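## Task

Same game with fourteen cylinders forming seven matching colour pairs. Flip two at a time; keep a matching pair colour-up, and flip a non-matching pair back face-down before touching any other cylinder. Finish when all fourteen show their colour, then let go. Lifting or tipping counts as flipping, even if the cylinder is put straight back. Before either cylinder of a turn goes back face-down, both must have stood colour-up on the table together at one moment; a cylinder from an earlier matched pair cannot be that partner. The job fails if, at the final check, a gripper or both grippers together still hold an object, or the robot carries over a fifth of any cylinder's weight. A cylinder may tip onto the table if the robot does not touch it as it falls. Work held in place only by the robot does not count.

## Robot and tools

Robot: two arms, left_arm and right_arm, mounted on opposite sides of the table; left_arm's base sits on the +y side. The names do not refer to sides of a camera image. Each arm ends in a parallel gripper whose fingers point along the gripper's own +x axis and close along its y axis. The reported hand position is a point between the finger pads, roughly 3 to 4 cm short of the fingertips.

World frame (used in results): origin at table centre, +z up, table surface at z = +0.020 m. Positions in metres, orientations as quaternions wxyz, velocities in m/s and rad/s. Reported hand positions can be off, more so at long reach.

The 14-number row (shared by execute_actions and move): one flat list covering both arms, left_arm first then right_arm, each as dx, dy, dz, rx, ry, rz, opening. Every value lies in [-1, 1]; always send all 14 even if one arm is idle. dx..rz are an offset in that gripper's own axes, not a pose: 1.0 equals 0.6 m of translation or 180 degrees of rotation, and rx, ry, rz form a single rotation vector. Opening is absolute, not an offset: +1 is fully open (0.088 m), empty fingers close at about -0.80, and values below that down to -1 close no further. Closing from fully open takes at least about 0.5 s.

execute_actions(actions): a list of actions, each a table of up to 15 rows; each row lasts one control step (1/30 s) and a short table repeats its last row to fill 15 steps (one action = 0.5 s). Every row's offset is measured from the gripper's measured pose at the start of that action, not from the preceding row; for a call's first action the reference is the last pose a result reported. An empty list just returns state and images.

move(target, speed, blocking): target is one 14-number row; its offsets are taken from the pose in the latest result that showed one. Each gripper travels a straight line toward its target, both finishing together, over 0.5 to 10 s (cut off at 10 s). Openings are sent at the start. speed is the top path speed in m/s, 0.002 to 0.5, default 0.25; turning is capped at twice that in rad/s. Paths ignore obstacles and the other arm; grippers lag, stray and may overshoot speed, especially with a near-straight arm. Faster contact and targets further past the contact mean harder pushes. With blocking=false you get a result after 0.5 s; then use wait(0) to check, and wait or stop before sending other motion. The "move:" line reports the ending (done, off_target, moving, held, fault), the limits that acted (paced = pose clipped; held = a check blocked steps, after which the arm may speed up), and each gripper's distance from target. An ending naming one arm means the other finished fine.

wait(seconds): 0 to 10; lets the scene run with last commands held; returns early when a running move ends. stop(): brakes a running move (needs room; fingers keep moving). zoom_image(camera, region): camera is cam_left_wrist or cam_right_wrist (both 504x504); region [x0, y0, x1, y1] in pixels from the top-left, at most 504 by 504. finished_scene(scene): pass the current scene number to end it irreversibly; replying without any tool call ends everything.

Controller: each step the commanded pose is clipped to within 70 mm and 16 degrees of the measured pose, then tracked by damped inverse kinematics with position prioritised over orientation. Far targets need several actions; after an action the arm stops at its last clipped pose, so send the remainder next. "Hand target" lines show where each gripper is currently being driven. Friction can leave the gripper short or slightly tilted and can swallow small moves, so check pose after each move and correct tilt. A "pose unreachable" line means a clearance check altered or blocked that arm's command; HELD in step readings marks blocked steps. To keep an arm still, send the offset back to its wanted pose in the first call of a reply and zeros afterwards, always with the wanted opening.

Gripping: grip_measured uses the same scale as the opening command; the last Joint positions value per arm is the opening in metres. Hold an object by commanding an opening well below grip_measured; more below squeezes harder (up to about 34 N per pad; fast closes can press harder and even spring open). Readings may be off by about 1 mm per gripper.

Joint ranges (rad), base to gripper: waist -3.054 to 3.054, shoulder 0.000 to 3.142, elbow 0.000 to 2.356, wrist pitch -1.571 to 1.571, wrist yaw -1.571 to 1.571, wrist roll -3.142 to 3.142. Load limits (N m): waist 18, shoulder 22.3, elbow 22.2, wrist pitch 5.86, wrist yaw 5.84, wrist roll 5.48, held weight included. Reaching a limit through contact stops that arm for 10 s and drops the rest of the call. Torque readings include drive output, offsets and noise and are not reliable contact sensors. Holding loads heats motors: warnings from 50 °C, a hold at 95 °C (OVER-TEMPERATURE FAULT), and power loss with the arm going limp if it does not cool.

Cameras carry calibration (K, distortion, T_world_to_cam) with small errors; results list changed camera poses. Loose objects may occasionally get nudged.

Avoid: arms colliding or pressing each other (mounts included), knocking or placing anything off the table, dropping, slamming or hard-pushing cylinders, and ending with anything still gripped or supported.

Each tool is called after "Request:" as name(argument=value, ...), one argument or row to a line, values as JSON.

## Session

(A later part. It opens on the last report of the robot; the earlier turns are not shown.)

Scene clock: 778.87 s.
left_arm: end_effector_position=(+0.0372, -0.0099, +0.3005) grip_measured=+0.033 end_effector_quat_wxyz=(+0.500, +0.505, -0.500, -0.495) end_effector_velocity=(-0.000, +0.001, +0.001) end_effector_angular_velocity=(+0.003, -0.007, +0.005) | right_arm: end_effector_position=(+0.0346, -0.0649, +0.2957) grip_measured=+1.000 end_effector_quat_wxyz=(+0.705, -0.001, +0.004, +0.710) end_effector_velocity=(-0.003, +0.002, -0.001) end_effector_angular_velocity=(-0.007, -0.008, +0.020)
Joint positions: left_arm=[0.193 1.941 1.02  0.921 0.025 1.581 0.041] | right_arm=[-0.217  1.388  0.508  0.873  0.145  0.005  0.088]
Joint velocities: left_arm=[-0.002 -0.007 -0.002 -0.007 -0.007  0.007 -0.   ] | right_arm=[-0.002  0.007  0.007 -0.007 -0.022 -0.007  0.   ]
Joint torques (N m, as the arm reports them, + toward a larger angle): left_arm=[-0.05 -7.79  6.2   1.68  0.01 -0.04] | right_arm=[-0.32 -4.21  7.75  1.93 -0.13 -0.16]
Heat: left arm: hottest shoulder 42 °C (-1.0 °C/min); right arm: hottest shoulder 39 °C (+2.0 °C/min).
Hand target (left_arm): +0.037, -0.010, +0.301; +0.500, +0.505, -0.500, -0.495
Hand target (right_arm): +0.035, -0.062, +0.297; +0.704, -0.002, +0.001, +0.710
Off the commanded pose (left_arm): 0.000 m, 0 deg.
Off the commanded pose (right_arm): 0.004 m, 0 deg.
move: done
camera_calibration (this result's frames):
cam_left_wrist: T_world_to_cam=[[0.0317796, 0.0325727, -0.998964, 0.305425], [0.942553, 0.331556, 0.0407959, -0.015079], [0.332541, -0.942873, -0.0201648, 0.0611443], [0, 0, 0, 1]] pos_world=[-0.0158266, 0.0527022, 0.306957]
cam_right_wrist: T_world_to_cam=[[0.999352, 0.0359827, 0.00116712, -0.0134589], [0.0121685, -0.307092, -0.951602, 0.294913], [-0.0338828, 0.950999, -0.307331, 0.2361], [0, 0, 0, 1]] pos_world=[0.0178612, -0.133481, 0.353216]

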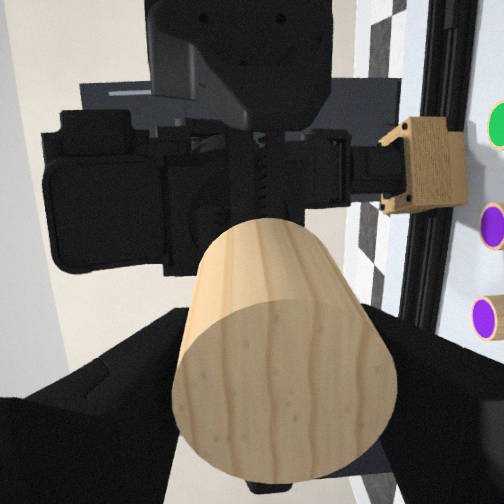

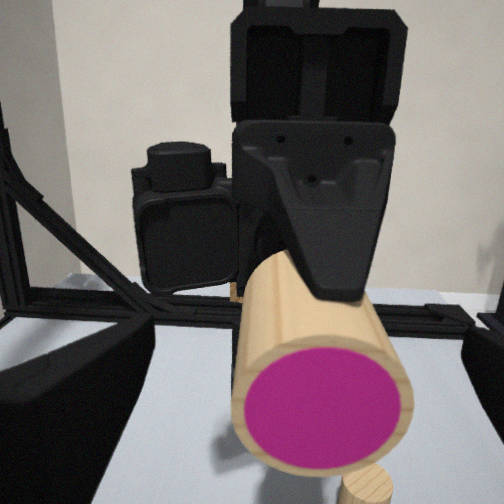

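Request:
execute_actions(
  actions=[
    [[0,0,0,0,0,0,-0.3,0,0,0,0,0,0,-0.3]],
    [[0,0,0,0,0,0,-0.3,0,0,0,0,0,0,-0.3]],
    [[0,0,0,0,0,0,1,0,0,0,0,0,0,-0.3]],
  ],
)

Request:
move(
  target=[-0.18,0.02,0,0,0,0,1, 0,0,0,0,0,0,-0.3],
  speed=0.2,
)

Request:
move(
  target=[-0.18,-0.19,-0.14,0,0,-0.5,0.5, 0.045,-0.012,-0.225,0,0.5025,0,-0.3],
  speed=0.3,
)

Scene clock: 783.27 s.
left_arm: end_effector_position=(+0.0370, -0.0100, +0.3005) grip_measured=+1.000 end_effector_quat_wxyz=(+0.500, +0.505, -0.500, -0.495) end_effector_velocity=(-0.000, +0.000, +0.003) end_effector_angular_velocity=(-0.003, +0.007, +0.005) | right_arm: end_effector_position=(+0.0347, -0.0646, +0.2955) grip_measured=+0.025 end_effector_quat_wxyz=(+0.705, -0.001, +0.004, +0.709) end_effector_velocity=(-0.000, -0.000, -0.004) end_effector_angular_velocity=(-0.012, +0.006, +0.005)
Joint positions: left_arm=[0.193 1.941 1.02  0.921 0.025 1.581 0.088] | right_arm=[-0.217  1.389  0.509  0.873  0.145  0.005  0.04 ]
Joint velocities: left_arm=[-0.002 -0.007  0.002 -0.007 -0.007 -0.007  0.   ] | right_arm=[-0.002  0.002 -0.002 -0.007 -0.007  0.007 -0.   ]
Joint torques (N m, as the arm reports them, + toward a larger angle): left_arm=[ 0.   -7.64  6.2   1.76  0.04 -0.05] | right_arm=[ 0.06 -5.29  6.21  1.85  0.01 -0.01]
Heat: left arm: hottest shoulder 43 °C (+0.0 °C/min); right arm: hottest shoulder 38 °C (+1.0 °C/min).
Hand target (left_arm): +0.037, -0.010, +0.301; +0.500, +0.505, -0.500, -0.495
Hand target (right_arm): +0.035, -0.065, +0.295; +0.705, -0.001, +0.004, +0.709
Off the commanded pose (left_arm): 0.000 m, 0 deg.
Off the commanded pose (right_arm): 0.000 m, 0 deg.
Step readings (end_effector_position; steps 1 to 15: 1st action; 16 to 30: 2nd action; 31 to 45: 3rd action):
0: left_arm (+0.0372, -0.0099, +0.3005) | right_arm (+0.0345, -0.0646, +0.2955)
1: left_arm (+0.0372, -0.0099, +0.3005) | right_arm (+0.0346, -0.0646, +0.2955)
2: left_arm (+0.0372, -0.0099, +0.3005) | right_arm (+0.0346, -0.0646, +0.2955)
4: left_arm (+0.0372, -0.0099, +0.3005) | right_arm (+0.0345, -0.0646, +0.2955)
8: left_arm (+0.0372, -0.0099, +0.3005) | right_arm (+0.0345, -0.0646, +0.2955)
15: left_arm (+0.0370, -0.0100, +0.3005) | right_arm (+0.0347, -0.0646, +0.2955)
16: left_arm (+0.0370, -0.0100, +0.3005) | right_arm (+0.0347, -0.0646, +0.2955)
17: left_arm (+0.0370, -0.0100, +0.3005) | right_arm (+0.0347, -0.0646, +0.2955)
19: left_arm (+0.0370, -0.0100, +0.3005) | right_arm (+0.0347, -0.0646, +0.2956)
23: left_arm (+0.0370, -0.0100, +0.3005) | right_arm (+0.0347, -0.0646, +0.2956)
30: left_arm (+0.0370, -0.0100, +0.3005) | right_arm (+0.0347, -0.0646, +0.2956)
31: left_arm (+0.0370, -0.0100, +0.3005) | right_arm (+0.0347, -0.0646, +0.2956)
32: left_arm (+0.0370, -0.0100, +0.3005) | right_arm (+0.0347, -0.0646, +0.2956)
34: left_arm (+0.0370, -0.0100, +0.3006) | right_arm (+0.0347, -0.0646, +0.2955)
38: left_arm (+0.0370, -0.0100, +0.3006) | right_arm (+0.0347, -0.0646, +0.2955)
45: end_effector_position above
camera_calibration (this result's frames):
cam_left_wrist: T_world_to_cam=[[0.031792, 0.0325606, -0.998964, 0.305431], [0.942679, 0.331197, 0.0407959, -0.0148949], [0.332182, -0.943, -0.0201648, 0.061218], [0, 0, 0, 1]] pos_world=[-0.0160046, 0.0527166, 0.306957]
cam_right_wrist: T_world_to_cam=[[0.999365, 0.0356019, 0.00121115, -0.0136135], [0.0121061, -0.307456, -0.951485, 0.29479], [-0.0335023, 0.950896, -0.307691, 0.235863], [0, 0, 0, 1]] pos_world=[0.0179381, -0.133162, 0.353077]

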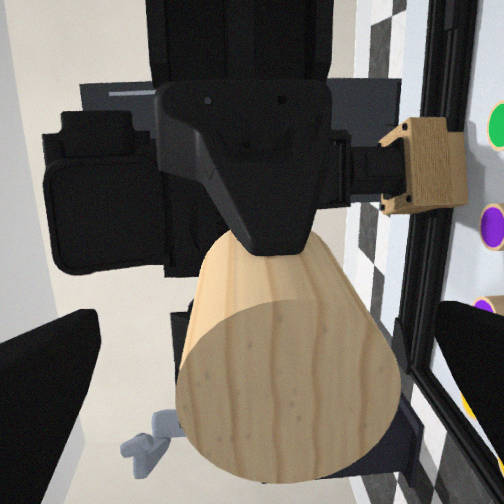

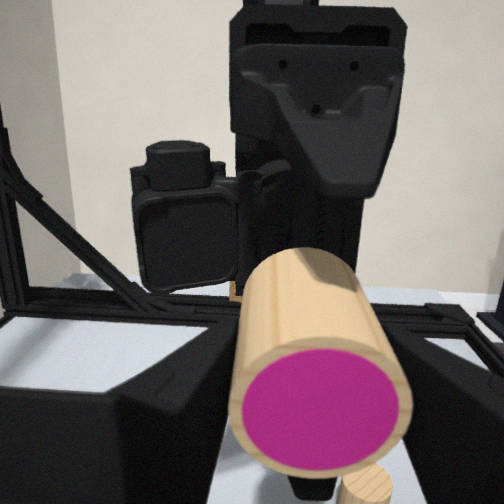

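Scene clock: 784.37 s.
left_arm: end_effector_position=(+0.0349, +0.0956, +0.3117) grip_measured=+1.000 end_effector_quat_wxyz=(+0.500, +0.507, -0.499, -0.494) end_effector_velocity=(-0.000, +0.002, -0.003) end_effector_angular_velocity=(+0.017, -0.007, -0.005) | right_arm: end_effector_position=(+0.0347, -0.0646, +0.2955) grip_measured=+0.025 end_effector_quat_wxyz=(+0.705, -0.001, +0.004, +0.709) end_effector_velocity=(-0.002, -0.000, -0.007) end_effector_angular_velocity=(-0.027, -0.011, +0.010)
Joint positions: left_arm=[0.197 1.552 0.599 0.952 0.026 1.581 0.088] | right_arm=[-0.217  1.389  0.509  0.873  0.145  0.005  0.04 ]
Joint velocities: left_arm=[ 0.002 -0.012 -0.007 -0.022  0.007  0.007  0.   ] | right_arm=[ 0.002  0.002 -0.002 -0.022 -0.007 -0.007 -0.   ]
Joint torques (N m, as the arm reports them, + toward a larger angle): left_arm=[ 0.26 -6.07  5.45  1.59  0.2  -0.04] | right_arm=[ 0.04 -5.3   6.15  1.85  0.02 -0.01]
Heat: left arm: hottest shoulder 43 °C (+0.0 °C/min); right arm: hottest shoulder 38 °C (+1.0 °C/min).
Hand target (left_arm): +0.035, +0.098, +0.313; +0.500, +0.505, -0.500, -0.495
Hand target (right_arm): +0.035, -0.065, +0.295; +0.705, -0.001, +0.004, +0.709
Off the commanded pose (left_arm): 0.003 m, 0 deg.
Off the commanded pose (right_arm): 0.000 m, 0 deg.
move: done
camera_calibration (this result's frames):
cam_left_wrist: T_world_to_cam=[[0.0316191, 0.0341926, -0.998915, 0.313094], [0.941539, 0.334368, 0.0412483, -0.0487173], [0.335416, -0.941822, -0.0216213, 0.161901], [0, 0, 0, 1]] pos_world=[-0.0183347, 0.158066, 0.318264]
cam_right_wrist: T_world_to_cam=[[0.999365, 0.0356019, 0.00121115, -0.0136135], [0.0121061, -0.307456, -0.951485, 0.29479], [-0.0335023, 0.950896, -0.307691, 0.235863], [0, 0, 0, 1]] pos_world=[0.0179381, -0.133162, 0.353077]

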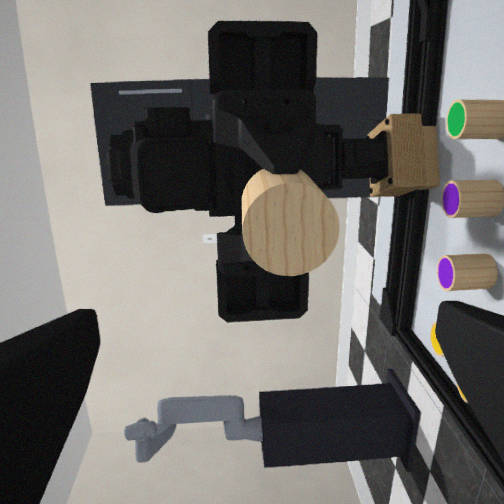

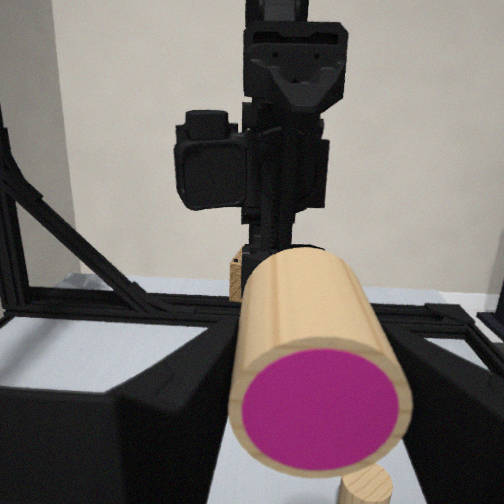

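Scene clock: 787.60 s.
left_arm: end_effector_position=(+0.1160, +0.2061, +0.1983) grip_measured=+0.500 end_effector_quat_wxyz=(+0.009, +0.708, +0.007, -0.706) end_effector_velocity=(-0.002, +0.002, -0.001) end_effector_angular_velocity=(+0.010, +0.011, -0.010) | right_arm: end_effector_position=(+0.0418, -0.0401, +0.1637) grip_measured=+0.024 end_effector_quat_wxyz=(+0.501, -0.503, +0.500, +0.496) end_effector_velocity=(+0.000, -0.004, -0.002) end_effector_angular_velocity=(-0.027, +0.005, +0.005)
Joint positions: left_arm=[ 0.448  1.801  1.346 -1.114 -0.002  1.839  0.063] | right_arm=[-0.292  2.158  1.814 -1.234  0.008  0.078  0.04 ]
Joint velocities: left_arm=[-0.002  0.002 -0.002 -0.007  0.007  0.007 -0.   ] | right_arm=[-0.002  0.007  0.002 -0.022 -0.007 -0.007 -0.   ]
Joint torques (N m, as the arm reports them, + toward a larger angle): left_arm=[ 0.24 -5.63  6.93  0.01 -0.14  0.13] | right_arm=[-0.17 -8.76  6.99 -0.12 -0.1  -0.12]
Heat: left arm: hottest shoulder 42 °C (-2.0 °C/min); right arm: hottest shoulder 38 °C (+0.0 °C/min).
Hand target (left_arm): +0.118, +0.205, +0.198; +0.007, +0.710, +0.008, -0.704
Hand target (right_arm): +0.042, -0.038, +0.160; +0.498, -0.505, +0.502, +0.495
Off the commanded pose (left_arm): 0.003 m, 1 deg.
Off the commanded pose (right_arm): 0.004 m, 1 deg.
move: done
camera_calibration (this result's frames):
cam_left_wrist: T_world_to_cam=[[-0.00107012, 0.999539, 0.0303356, -0.20584], [0.94615, -0.00880846, 0.32361, -0.14313], [0.323728, 0.0290483, -0.945704, 0.220796], [0, 0, 0, 1]] pos_world=[0.0637239, 0.19807, 0.26137]
cam_right_wrist: T_world_to_cam=[[0.999788, 0.00307297, -0.0203833, -0.0192272], [0.00918087, -0.951718, 0.306835, -0.0548285], [-0.0184562, -0.306957, -0.951544, 0.226571], [0, 0, 0, 1]] pos_world=[0.0239081, 0.0174253, 0.232024]

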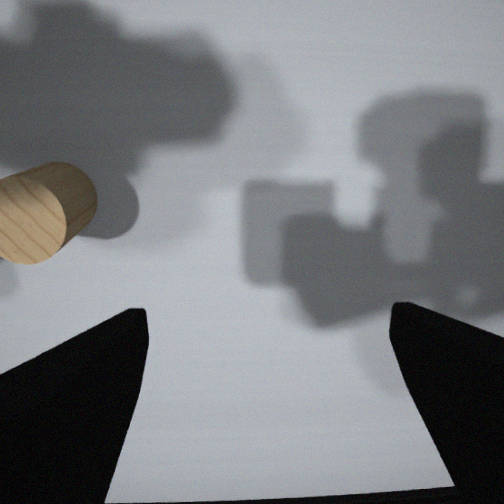

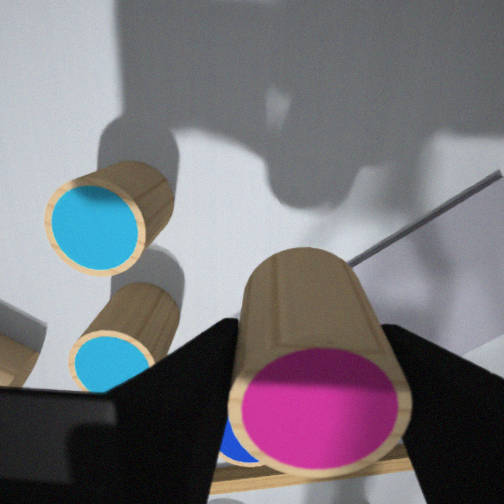

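Request:
move(
  target=[0,0,0,0,0,0,0.5, 0.143,0.018,0.014,0,-0.002,0,-0.3],
  speed=0.09,
)

Scene clock: 790.50 s.
left_arm: end_effector_position=(+0.1160, +0.2061, +0.1982) grip_measured=+0.500 end_effector_quat_wxyz=(+0.009, +0.708, +0.007, -0.706) end_effector_velocity=(+0.001, -0.001, -0.001) end_effector_angular_velocity=(-0.000, -0.008, +0.020) | right_arm: end_effector_position=(+0.0325, -0.0283, +0.0892) grip_measured=+0.024 end_effector_quat_wxyz=(+0.507, -0.496, +0.492, +0.505) end_effector_velocity=(+0.000, -0.001, +0.002) end_effector_angular_velocity=(-0.003, +0.007, +0.020)
Joint positions: left_arm=[ 0.448  1.801  1.346 -1.114 -0.002  1.839  0.063] | right_arm=[-0.273  2.25   1.661 -0.958  0.008  0.094  0.04 ]
Joint velocities: left_arm=[-0.002  0.002 -0.002  0.007 -0.007 -0.022 -0.   ] | right_arm=[-0.002 -0.002  0.002 -0.007 -0.007 -0.022 -0.   ]
Joint torques (N m, as the arm reports them, + toward a larger angle): left_arm=[-0.17 -6.57  5.74  0.22  0.06  0.01] | right_arm=[ 0.38 -8.95  3.79  0.64  0.01  0.17]
Heat: left arm: hottest shoulder 42 °C (-2.0 °C/min); right arm: hottest shoulder 39 °C (+0.0 °C/min).
Hand target (left_arm): +0.116, +0.206, +0.198; +0.009, +0.708, +0.007, -0.706
Hand target (right_arm): +0.032, -0.033, +0.078; +0.502, -0.502, +0.498, +0.497
Off the commanded pose (left_arm): 0.000 m, 0 deg.
Off the commanded pose (right_arm): 0.012 m, 1 deg.
move: off_target (right_arm)
camera_calibration (this result's frames):
cam_left_wrist: T_world_to_cam=[[-0.00106678, 0.999528, 0.030701, -0.205895], [0.946185, -0.0089267, 0.323503, -0.143085], [0.323624, 0.0293939, -0.945729, 0.220719], [0, 0, 0, 1]] pos_world=[0.0637351, 0.198033, 0.26135]
cam_right_wrist: T_world_to_cam=[[0.999706, 0.00756509, -0.0230385, -0.0111631], [0.0136517, -0.960805, 0.276888, -0.018399], [-0.0200408, -0.277121, -0.960626, 0.16089], [0, 0, 0, 1]] pos_world=[0.0146353, 0.0269924, 0.159392]

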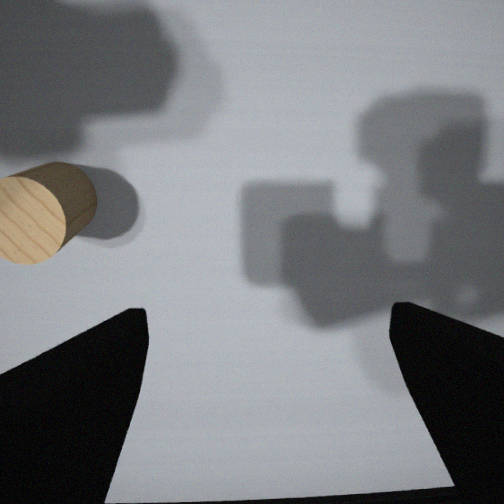

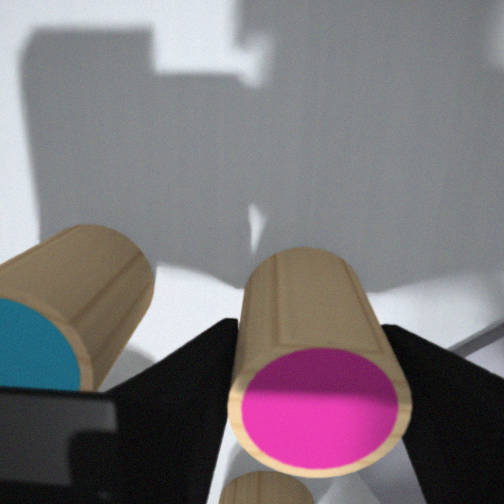

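Request:
execute_actions(
  actions=[
    [[0,0,0,0,0,0,0.5,0,0,0,0,0,0,0.35]],
  ],
)

Request:
move(
  target=[0,0,0,0,0,0,0.5, -0.13,0,0,0,0,0,0.35],
  speed=0.15,
)

Request:
move(
  target=[0.066,0.177,0,0,0,0,0.5, -0.1,0.25,-0.18,0,0,0,1],
  speed=0.25,
)

Scene clock: 794.30 s.
left_arm: end_effector_position=(+0.1160, +0.2061, +0.1981) grip_measured=+0.500 end_effector_quat_wxyz=(+0.008, +0.708, +0.008, -0.706) end_effector_velocity=(+0.000, +0.001, +0.001) end_effector_angular_velocity=(+0.004, -0.006, -0.024) | right_arm: end_effector_position=(+0.0325, -0.0280, +0.0890) grip_measured=+0.344 end_effector_quat_wxyz=(+0.507, -0.495, +0.492, +0.505) end_effector_velocity=(+0.000, -0.006, -0.002) end_effector_angular_velocity=(-0.027, +0.005, -0.010)
Joint positions: left_arm=[ 0.448  1.801  1.346 -1.114 -0.002  1.839  0.063] | right_arm=[-0.273  2.251  1.661 -0.956  0.008  0.094  0.056]
Joint velocities: left_arm=[-0.002 -0.002  0.002 -0.007 -0.007  0.022 -0.   ] | right_arm=[-0.002  0.002 -0.002 -0.022 -0.007  0.007  0.002]
Joint torques (N m, as the arm reports them, + toward a larger angle): left_arm=[-0.07 -6.43  5.87  0.19  0.07 -0.01] | right_arm=[  0.01 -10.88   5.37  -0.01   0.01  -0.02]
Heat: left arm: hottest shoulder 42 °C (-3.0 °C/min); right arm: hottest shoulder 40 °C (-1.0 °C/min).
Hand target (left_arm): +0.116, +0.206, +0.198; +0.008, +0.708, +0.007, -0.706
Hand target (right_arm): +0.033, -0.028, +0.089; +0.507, -0.496, +0.492, +0.505
Off the commanded pose (left_arm): 0.000 m, 0 deg.
Off the commanded pose (right_arm): 0.000 m, 0 deg.
Step readings (end_effector_position):
0: left_arm (+0.1160, +0.2061, +0.1981) | right_arm (+0.0325, -0.0281, +0.0890)
1: left_arm (+0.1160, +0.2061, +0.1981) | right_arm (+0.0325, -0.0281, +0.0890)
2: left_arm (+0.1160, +0.2061, +0.1981) | right_arm (+0.0325, -0.0281, +0.0890)
4: left_arm (+0.1160, +0.2061, +0.1981) | right_arm (+0.0325, -0.0281, +0.0889)
8: left_arm (+0.1160, +0.2061, +0.1981) | right_arm (+0.0325, -0.0280, +0.0890)
15: end_effector_position above
camera_calibration (this result's frames):
cam_left_wrist: T_world_to_cam=[[-0.0010634, 0.999517, 0.0310664, -0.205968], [0.94622, -0.0090449, 0.323396, -0.143004], [0.323521, 0.0297396, -0.945754, 0.220554], [0, 0, 0, 1]] pos_world=[0.0637404, 0.198015, 0.261235]
cam_right_wrist: T_world_to_cam=[[0.999706, 0.00721021, -0.0231488, -0.0111457], [0.013318, -0.961126, 0.275789, -0.0179825], [-0.0202604, -0.276017, -0.960939, 0.160799], [0, 0, 0, 1]] pos_world=[0.0146397, 0.02718, 0.159219]

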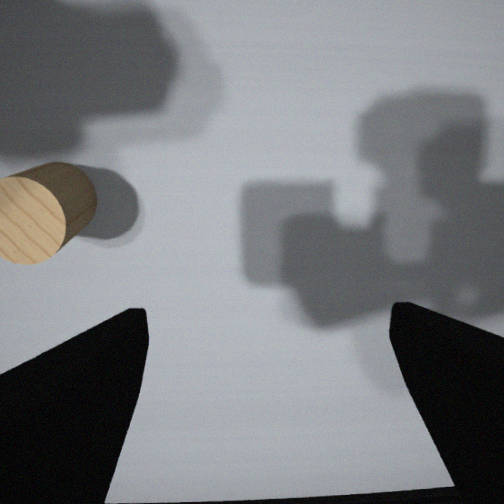

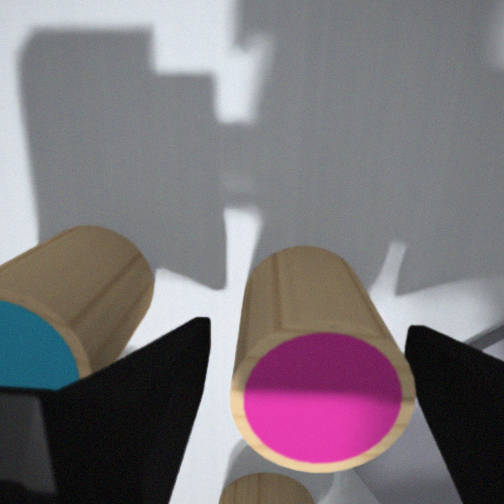

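Scene clock: 795.27 s.
left_arm: end_effector_position=(+0.1160, +0.2061, +0.1981) grip_measured=+0.500 end_effector_quat_wxyz=(+0.008, +0.708, +0.008, -0.706) end_effector_velocity=(-0.001, +0.003, -0.001) end_effector_angular_velocity=(+0.014, -0.004, +0.005) | right_arm: end_effector_position=(+0.0329, -0.0322, +0.1612) grip_measured=+0.350 end_effector_quat_wxyz=(+0.504, -0.500, +0.495, +0.501) end_effector_velocity=(+0.000, -0.003, +0.006) end_effector_angular_velocity=(-0.013, +0.006, -0.010)
Joint positions: left_arm=[ 0.448  1.801  1.346 -1.114 -0.002  1.839  0.063] | right_arm=[-0.273  2.18   1.839 -1.22   0.008  0.094  0.056]
Joint velocities: left_arm=[-0.002 -0.002 -0.007 -0.007 -0.007 -0.007 -0.   ] | right_arm=[-0.002 -0.002  0.022 -0.037 -0.007  0.007 -0.   ]
Joint torques (N m, as the arm reports them, + toward a larger angle): left_arm=[-0.13 -6.39  5.91  0.19  0.02 -0.01] | right_arm=[  0.14 -11.46   7.18  -0.09   0.     0.01]
Heat: left arm: hottest shoulder 42 °C (-3.0 °C/min); right arm: hottest shoulder 40 °C (-1.0 °C/min).
Hand target (left_arm): +0.116, +0.206, +0.198; +0.008, +0.708, +0.008, -0.706
Hand target (right_arm): +0.032, -0.030, +0.167; +0.508, -0.495, +0.492, +0.505
Off the commanded pose (left_arm): 0.000 m, 0 deg.
Off the commanded pose (right_arm): 0.006 m, 1 deg.
move: done
camera_calibration (this result's frames):
cam_left_wrist: T_world_to_cam=[[-0.0010634, 0.999517, 0.0310664, -0.205968], [0.94622, -0.0090449, 0.323396, -0.143004], [0.323521, 0.0297396, -0.945754, 0.220554], [0, 0, 0, 1]] pos_world=[0.0637404, 0.198015, 0.261235]
cam_right_wrist: T_world_to_cam=[[0.999739, 0.00686883, -0.0217999, -0.010076], [0.0129058, -0.956826, 0.290375, -0.044146], [-0.0188642, -0.29058, -0.956665, 0.227842], [0, 0, 0, 1]] pos_world=[0.0149412, 0.0240357, 0.230568]

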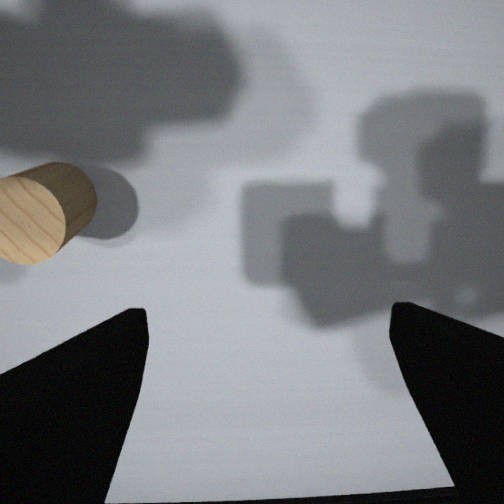

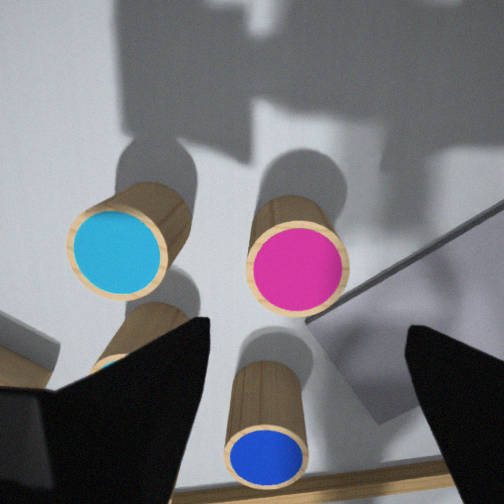

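Scene clock: 796.63 s.
left_arm: end_effector_position=(+0.1190, +0.1018, +0.1600) grip_measured=+0.500 end_effector_quat_wxyz=(+0.009, +0.708, +0.006, -0.706) end_effector_velocity=(-0.001, +0.003, -0.004) end_effector_angular_velocity=(+0.018, -0.003, +0.020) | right_arm: end_effector_position=(-0.1162, -0.1418, +0.2151) grip_measured=+1.000 end_effector_quat_wxyz=(+0.501, -0.504, +0.496, +0.499) end_effector_velocity=(+0.001, -0.002, +0.000) end_effector_angular_velocity=(-0.010, +0.002, +0.005)
Joint positions: left_arm=[ 0.385  2.22   1.8   -1.146 -0.002  1.778  0.063] | right_arm=[ 0.177  1.934  1.688 -1.329  0.008  0.538  0.088]
Joint velocities: left_arm=[-0.002  0.007 -0.002 -0.007 -0.007 -0.022 -0.   ] | right_arm=[-0.002 -0.002 -0.002 -0.007 -0.007 -0.007  0.   ]
Joint torques (N m, as the arm reports them, + toward a larger angle): left_arm=[-0.18 -7.91  7.01 -0.04  0.02 -0.08] | right_arm=[  0.19 -10.17   6.16  -0.08   0.02   0.1 ]
Heat: left arm: hottest shoulder 42 °C (-3.0 °C/min); right arm: hottest shoulder 40 °C (+0.0 °C/min).
Hand target (left_arm): +0.118, +0.100, +0.158; +0.008, +0.708, +0.007, -0.706
Hand target (right_arm): -0.117, -0.142, +0.219; +0.503, -0.499, +0.496, +0.502
Off the commanded pose (left_arm): 0.002 m, 0 deg.
Off the commanded pose (right_arm): 0.004 m, 1 deg.
move: done
camera_calibration (this result's frames):
cam_left_wrist: T_world_to_cam=[[0.000444177, 0.999609, 0.0279505, -0.100235], [0.946008, -0.00947995, 0.324004, -0.134559], [0.324142, 0.0262975, -0.945643, 0.186867], [0, 0, 0, 1]] pos_world=[0.0667674, 0.0940056, 0.223109]
cam_right_wrist: T_world_to_cam=[[0.999735, 0.0120035, -0.0196483, 0.14114], [0.0173527, -0.953685, 0.300307, -0.163914], [-0.0151336, -0.300568, -0.95364, 0.24317], [0, 0, 0, 1]] pos_world=[-0.134578, -0.0849277, 0.283894]

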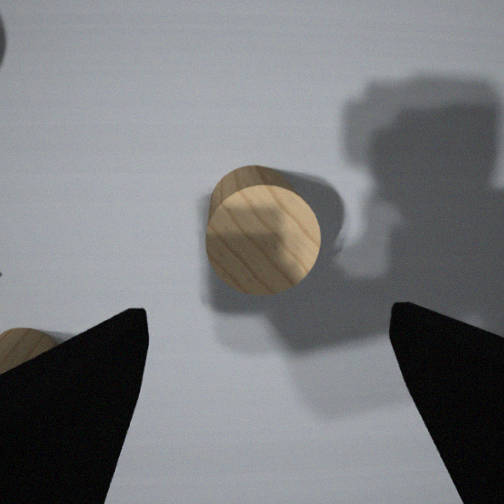

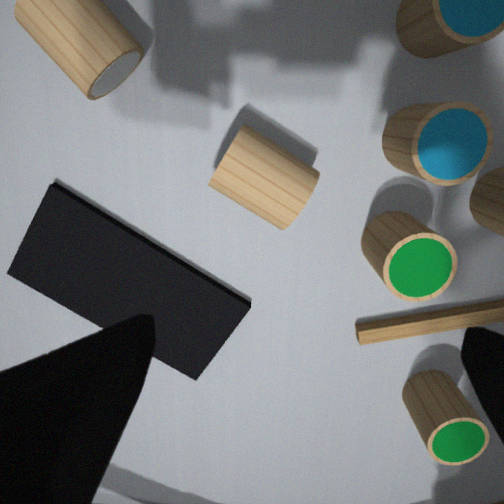

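Request:
move(
  target=[0.138,-0.006,0.007,0,0,-0.002,0.5, -0.13,-0.249,0.04,0,-0.497,0,1],
  speed=0.3,
)

Request:
execute_actions(
  actions=[
    [[0,0,0,0,0,0,-0.3,0,0,0,0,0,0,1]],
    [[0,0,0,0,0,0,-0.3,0,0,0,0,0,0,1]],
  ],
)

Request:
move(
  target=[-0.13,0,0,0,0,0.004,-0.3, 0,0,0,0,0,0,1],
  speed=0.15,
)

Scene clock: 802.43 s.
left_arm: end_effector_position=(+0.1168, +0.1034, +0.0823) grip_measured=+0.500 end_effector_quat_wxyz=(+0.011, +0.709, +0.004, -0.706) end_effector_velocity=(-0.003, +0.002, +0.000) end_effector_angular_velocity=(+0.005, +0.009, +0.005) | right_arm: end_effector_position=(+0.0316, -0.1153, +0.3038) grip_measured=+1.000 end_effector_quat_wxyz=(+0.702, +0.007, -0.001, +0.712) end_effector_velocity=(+0.001, +0.000, -0.004) end_effector_angular_velocity=(-0.007, -0.009, -0.000)
Joint positions: left_arm=[ 0.381  2.305  1.619 -0.875 -0.002  1.774  0.063] | right_arm=[-0.167  1.123  0.365  0.769  0.188  0.005  0.088]
Joint velocities: left_arm=[-0.002 -0.002 -0.002 -0.007  0.007 -0.007 -0.   ] | right_arm=[-0.007  0.007 -0.007  0.007 -0.007 -0.007  0.   ]
Joint torques (N m, as the arm reports them, + toward a larger angle): left_arm=[-0.32 -7.96  4.96  0.4   0.02 -0.08] | right_arm=[-0.32 -2.63  4.75  2.01 -0.1  -0.17]
Heat: left arm: hottest shoulder 43 °C (-2.0 °C/min); right arm: hottest shoulder 41 °C (+2.0 °C/min).
Hand target (left_arm): +0.115, +0.106, +0.077; +0.007, +0.708, +0.008, -0.706
Hand target (right_arm): +0.032, -0.116, +0.295; +0.702, -0.004, +0.002, +0.712
Off the commanded pose (left_arm): 0.006 m, 1 deg.
Off the commanded pose (right_arm): 0.009 m, 2 deg.
move: off_target (right_arm)
camera_calibration (this result's frames):
cam_left_wrist: T_world_to_cam=[[0.00117534, 0.999749, 0.0223641, -0.0992939], [0.945593, -0.00838727, 0.325243, -0.10745], [0.325349, 0.0207651, -0.945366, 0.114483], [0, 0, 0, 1]] pos_world=[0.0644741, 0.0959906, 0.145396]
cam_right_wrist: T_world_to_cam=[[0.999095, 0.0424716, -0.00218565, -0.00687821], [0.0102276, -0.289842, -0.95702, 0.290888], [-0.0412797, 0.956132, -0.290014, 0.282061], [0, 0, 0, 1]] pos_world=[0.0155403, -0.185084, 0.360172]

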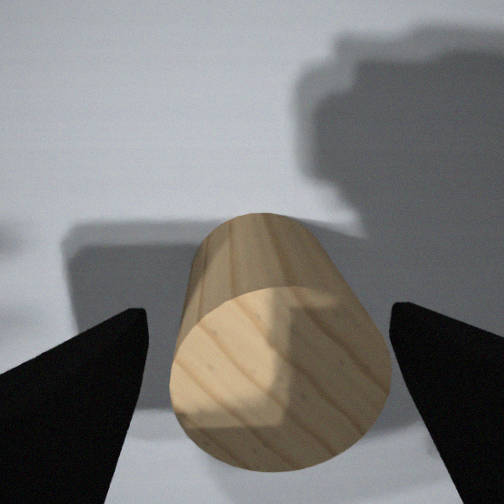

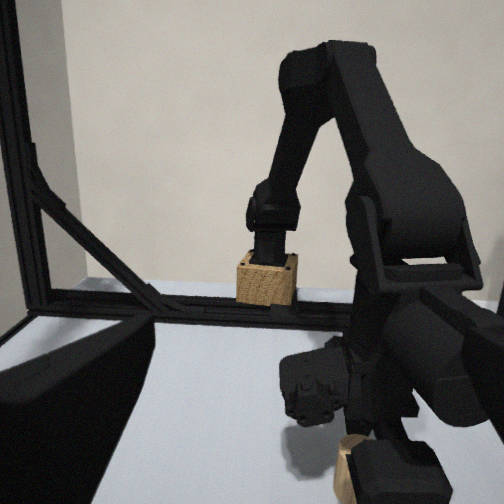

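Scene clock: 803.43 s.
left_arm: end_effector_position=(+0.1168, +0.1037, +0.0822) grip_measured=+0.034 end_effector_quat_wxyz=(+0.010, +0.709, +0.004, -0.706) end_effector_velocity=(-0.000, +0.002, +0.000) end_effector_angular_velocity=(+0.009, -0.005, +0.020) | right_arm: end_effector_position=(+0.0316, -0.1153, +0.3039) grip_measured=+1.000 end_effector_quat_wxyz=(+0.702, +0.007, -0.001, +0.712) end_effector_velocity=(-0.000, -0.001, -0.000) end_effector_angular_velocity=(-0.002, -0.008, +0.005)
Joint positions: left_arm=[ 0.381  2.305  1.619 -0.876 -0.002  1.774  0.041] | right_arm=[-0.167  1.123  0.365  0.769  0.188  0.005  0.088]
Joint velocities: left_arm=[-0.002 -0.002 -0.002 -0.007 -0.007 -0.022 -0.   ] | right_arm=[-0.002 -0.007 -0.002 -0.007 -0.007 -0.007  0.   ]
Joint torques (N m, as the arm reports them, + toward a larger angle): left_arm=[-0.09 -8.91  5.46  0.2   0.06 -0.01] | right_arm=[ 0.03 -3.67  6.58  1.83  0.    0.  ]
Heat: left arm: hottest shoulder 43 °C (-2.0 °C/min); right arm: hottest shoulder 41 °C (+2.0 °C/min).
Hand target (left_arm): +0.117, +0.104, +0.082; +0.010, +0.709, +0.004, -0.706
Hand target (right_arm): +0.032, -0.115, +0.304; +0.702, +0.007, -0.001, +0.712
Off the commanded pose (left_arm): 0.000 m, 0 deg.
Off the commanded pose (right_arm): 0.000 m, 0 deg.
Step readings (end_effector_position; steps 1 to 15: 1st action; 16 to 30: 2nd action):
0: left_arm (+0.1168, +0.1034, +0.0823) | right_arm (+0.0316, -0.1153, +0.3038)
1: left_arm (+0.1168, +0.1035, +0.0822) | right_arm (+0.0316, -0.1153, +0.3039)
2: left_arm (+0.1168, +0.1035, +0.0822) | right_arm (+0.0316, -0.1153, +0.3039)
4: left_arm (+0.1168, +0.1035, +0.0822) | right_arm (+0.0316, -0.1153, +0.3039)
8: left_arm (+0.1168, +0.1037, +0.0822) | right_arm (+0.0316, -0.1153, +0.3039)
15: left_arm (+0.1168, +0.1037, +0.0822) | right_arm (+0.0316, -0.1153, +0.3039)
16: left_arm (+0.1168, +0.1037, +0.0822) | right_arm (+0.0316, -0.1153, +0.3039)
17: left_arm (+0.1168, +0.1037, +0.0822) | right_arm (+0.0316, -0.1153, +0.3039)
19: left_arm (+0.1168, +0.1037, +0.0822) | right_arm (+0.0316, -0.1153, +0.3039)
23: left_arm (+0.1168, +0.1037, +0.0822) | right_arm (+0.0316, -0.1153, +0.3039)
30: end_effector_position above
camera_calibration (this result's frames):
cam_left_wrist: T_world_to_cam=[[0.00117081, 0.999713, 0.0239363, -0.0997201], [0.945583, -0.00889517, 0.325261, -0.107334], [0.32538, 0.0222529, -0.945321, 0.11417], [0, 0, 0, 1]] pos_world=[0.0644615, 0.0961961, 0.145225]
cam_right_wrist: T_world_to_cam=[[0.999095, 0.0424724, -0.00224611, -0.00685971], [0.0101545, -0.289484, -0.957129, 0.291043], [-0.0413018, 0.95624, -0.289654, 0.28199], [0, 0, 0, 1]] pos_world=[0.0155448, -0.185106, 0.36023]

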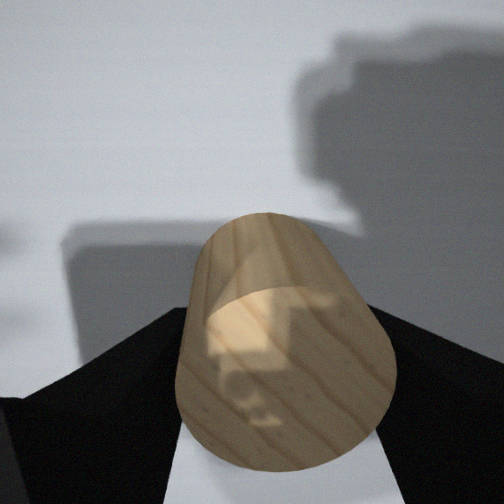

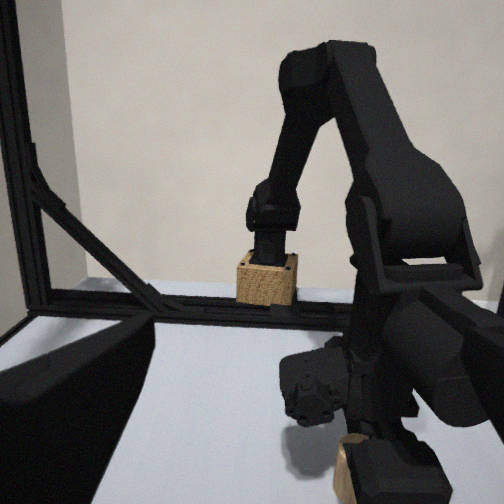

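Scene clock: 804.40 s.
left_arm: end_effector_position=(+0.1160, +0.1071, +0.1518) grip_measured=+0.033 end_effector_quat_wxyz=(+0.007, +0.708, +0.007, -0.706) end_effector_velocity=(+0.004, +0.002, +0.004) end_effector_angular_velocity=(+0.012, -0.020, +0.024) | right_arm: end_effector_position=(+0.0316, -0.1153, +0.3039) grip_measured=+1.000 end_effector_quat_wxyz=(+0.702, +0.007, -0.001, +0.712) end_effector_velocity=(-0.000, -0.000, -0.005) end_effector_angular_velocity=(-0.021, -0.012, +0.005)
Joint positions: left_arm=[ 0.381  2.207  1.745 -1.109 -0.002  1.774  0.041] | right_arm=[-0.167  1.123  0.365  0.769  0.188  0.005  0.088]
Joint velocities: left_arm=[ 0.002 -0.002  0.012 -0.022 -0.022 -0.022 -0.   ] | right_arm=[-0.002 -0.002 -0.002 -0.022 -0.007 -0.007  0.   ]
Joint torques (N m, as the arm reports them, + toward a larger angle): left_arm=[ -0.22 -10.18   7.01   0.     0.12   0.01] | right_arm=[ 0.05 -3.65  6.57  1.85  0.01  0.  ]
Heat: left arm: hottest shoulder 44 °C (-1.0 °C/min); right arm: hottest shoulder 40 °C (+1.0 °C/min).
Hand target (left_arm): +0.116, +0.104, +0.160; +0.015, +0.709, -0.000, -0.705
Hand target (right_arm): +0.032, -0.115, +0.304; +0.702, +0.007, -0.001, +0.712
Off the commanded pose (left_arm): 0.009 m, 1 deg.
Off the commanded pose (right_arm): 0.000 m, 0 deg.
move: off_target (left_arm)
camera_calibration (this result's frames):
cam_left_wrist: T_world_to_cam=[[0.00122576, 0.999471, 0.0324855, -0.106061], [0.946214, -0.0116695, 0.32333, -0.1287], [0.323538, 0.0303419, -0.945728, 0.179568], [0, 0, 0, 1]] pos_world=[0.0638106, 0.0990548, 0.21488]
cam_right_wrist: T_world_to_cam=[[0.999095, 0.0424724, -0.00224611, -0.00685971], [0.0101545, -0.289484, -0.957129, 0.291043], [-0.0413018, 0.95624, -0.289654, 0.28199], [0, 0, 0, 1]] pos_world=[0.0155448, -0.185106, 0.36023]

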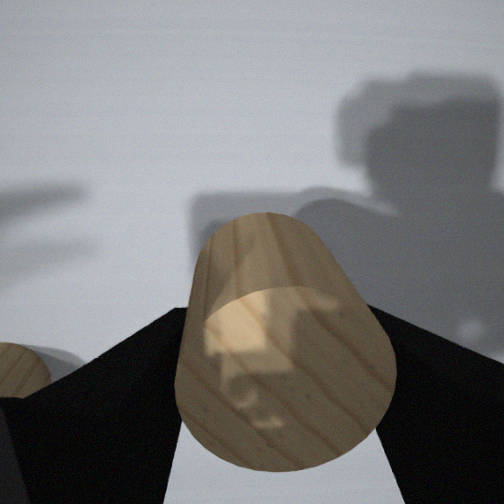

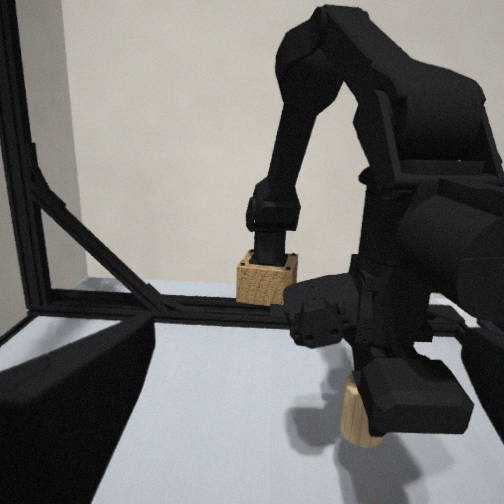

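Request:
move(
  target=[-0.256,0.196,0.137,0,0,0.504,-0.3, 0,0,0,0,0,0,1],
  speed=0.3,
)

Scene clock: 808.40 s.
left_arm: end_effector_position=(+0.0352, -0.0098, +0.3048) grip_measured=+0.032 end_effector_quat_wxyz=(+0.502, +0.503, -0.501, -0.494) end_effector_velocity=(+0.002, +0.001, +0.002) end_effector_angular_velocity=(-0.007, +0.007, +0.019) | right_arm: end_effector_position=(+0.0316, -0.1153, +0.3039) grip_measured=+1.000 end_effector_quat_wxyz=(+0.702, +0.007, -0.001, +0.712) end_effector_velocity=(-0.002, -0.001, +0.001) end_effector_angular_velocity=(+0.008, -0.021, +0.019)
Joint positions: left_arm=[0.189 1.933 1.023 0.915 0.023 1.579 0.041] | right_arm=[-0.167  1.123  0.365  0.769  0.188  0.005  0.088]
Joint velocities: left_arm=[-0.002 -0.002 -0.002  0.007 -0.022 -0.007  0.   ] | right_arm=[-0.002 -0.002 -0.002  0.007 -0.022 -0.022  0.   ]
Joint torques (N m, as the arm reports them, + toward a larger angle): left_arm=[-0.3  -6.99  7.06  2.11 -0.18 -0.13] | right_arm=[ 0.05 -3.65  6.57  1.83  0.   -0.01]
Heat: left arm: hottest shoulder 44 °C (-1.0 °C/min); right arm: hottest shoulder 40 °C (+1.0 °C/min).
Hand target (left_arm): +0.035, -0.011, +0.305; +0.505, +0.501, -0.501, -0.493
Hand target (right_arm): +0.032, -0.115, +0.304; +0.702, +0.007, -0.001, +0.712
Off the commanded pose (left_arm): 0.002 m, 1 deg.
Off the commanded pose (right_arm): 0.000 m, 0 deg.
move: done
camera_calibration (this result's frames):
cam_left_wrist: T_world_to_cam=[[0.0297503, 0.0267657, -0.999199, 0.309824], [0.943394, 0.329615, 0.0369182, -0.0123295], [0.330339, -0.943736, -0.0154444, 0.0606163], [0, 0, 0, 1]] pos_world=[-0.0176097, 0.0529771, 0.310967]
cam_right_wrist: T_world_to_cam=[[0.999095, 0.0424724, -0.00224611, -0.00685971], [0.0101545, -0.289484, -0.957129, 0.291043], [-0.0413018, 0.95624, -0.289654, 0.28199], [0, 0, 0, 1]] pos_world=[0.0155448, -0.185106, 0.36023]

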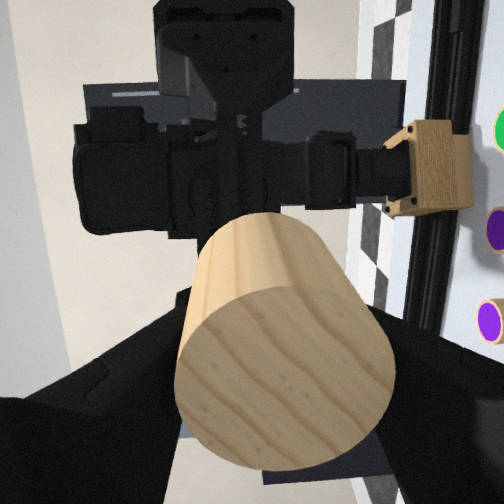

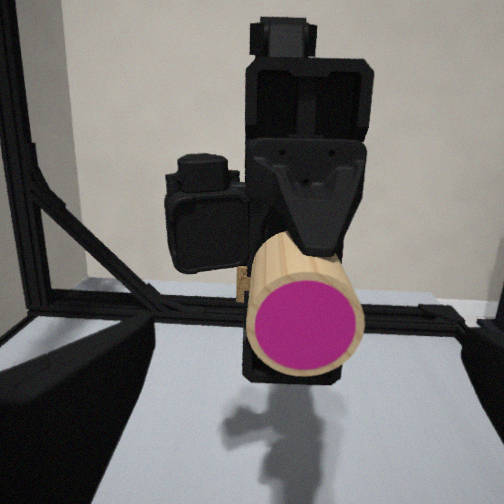

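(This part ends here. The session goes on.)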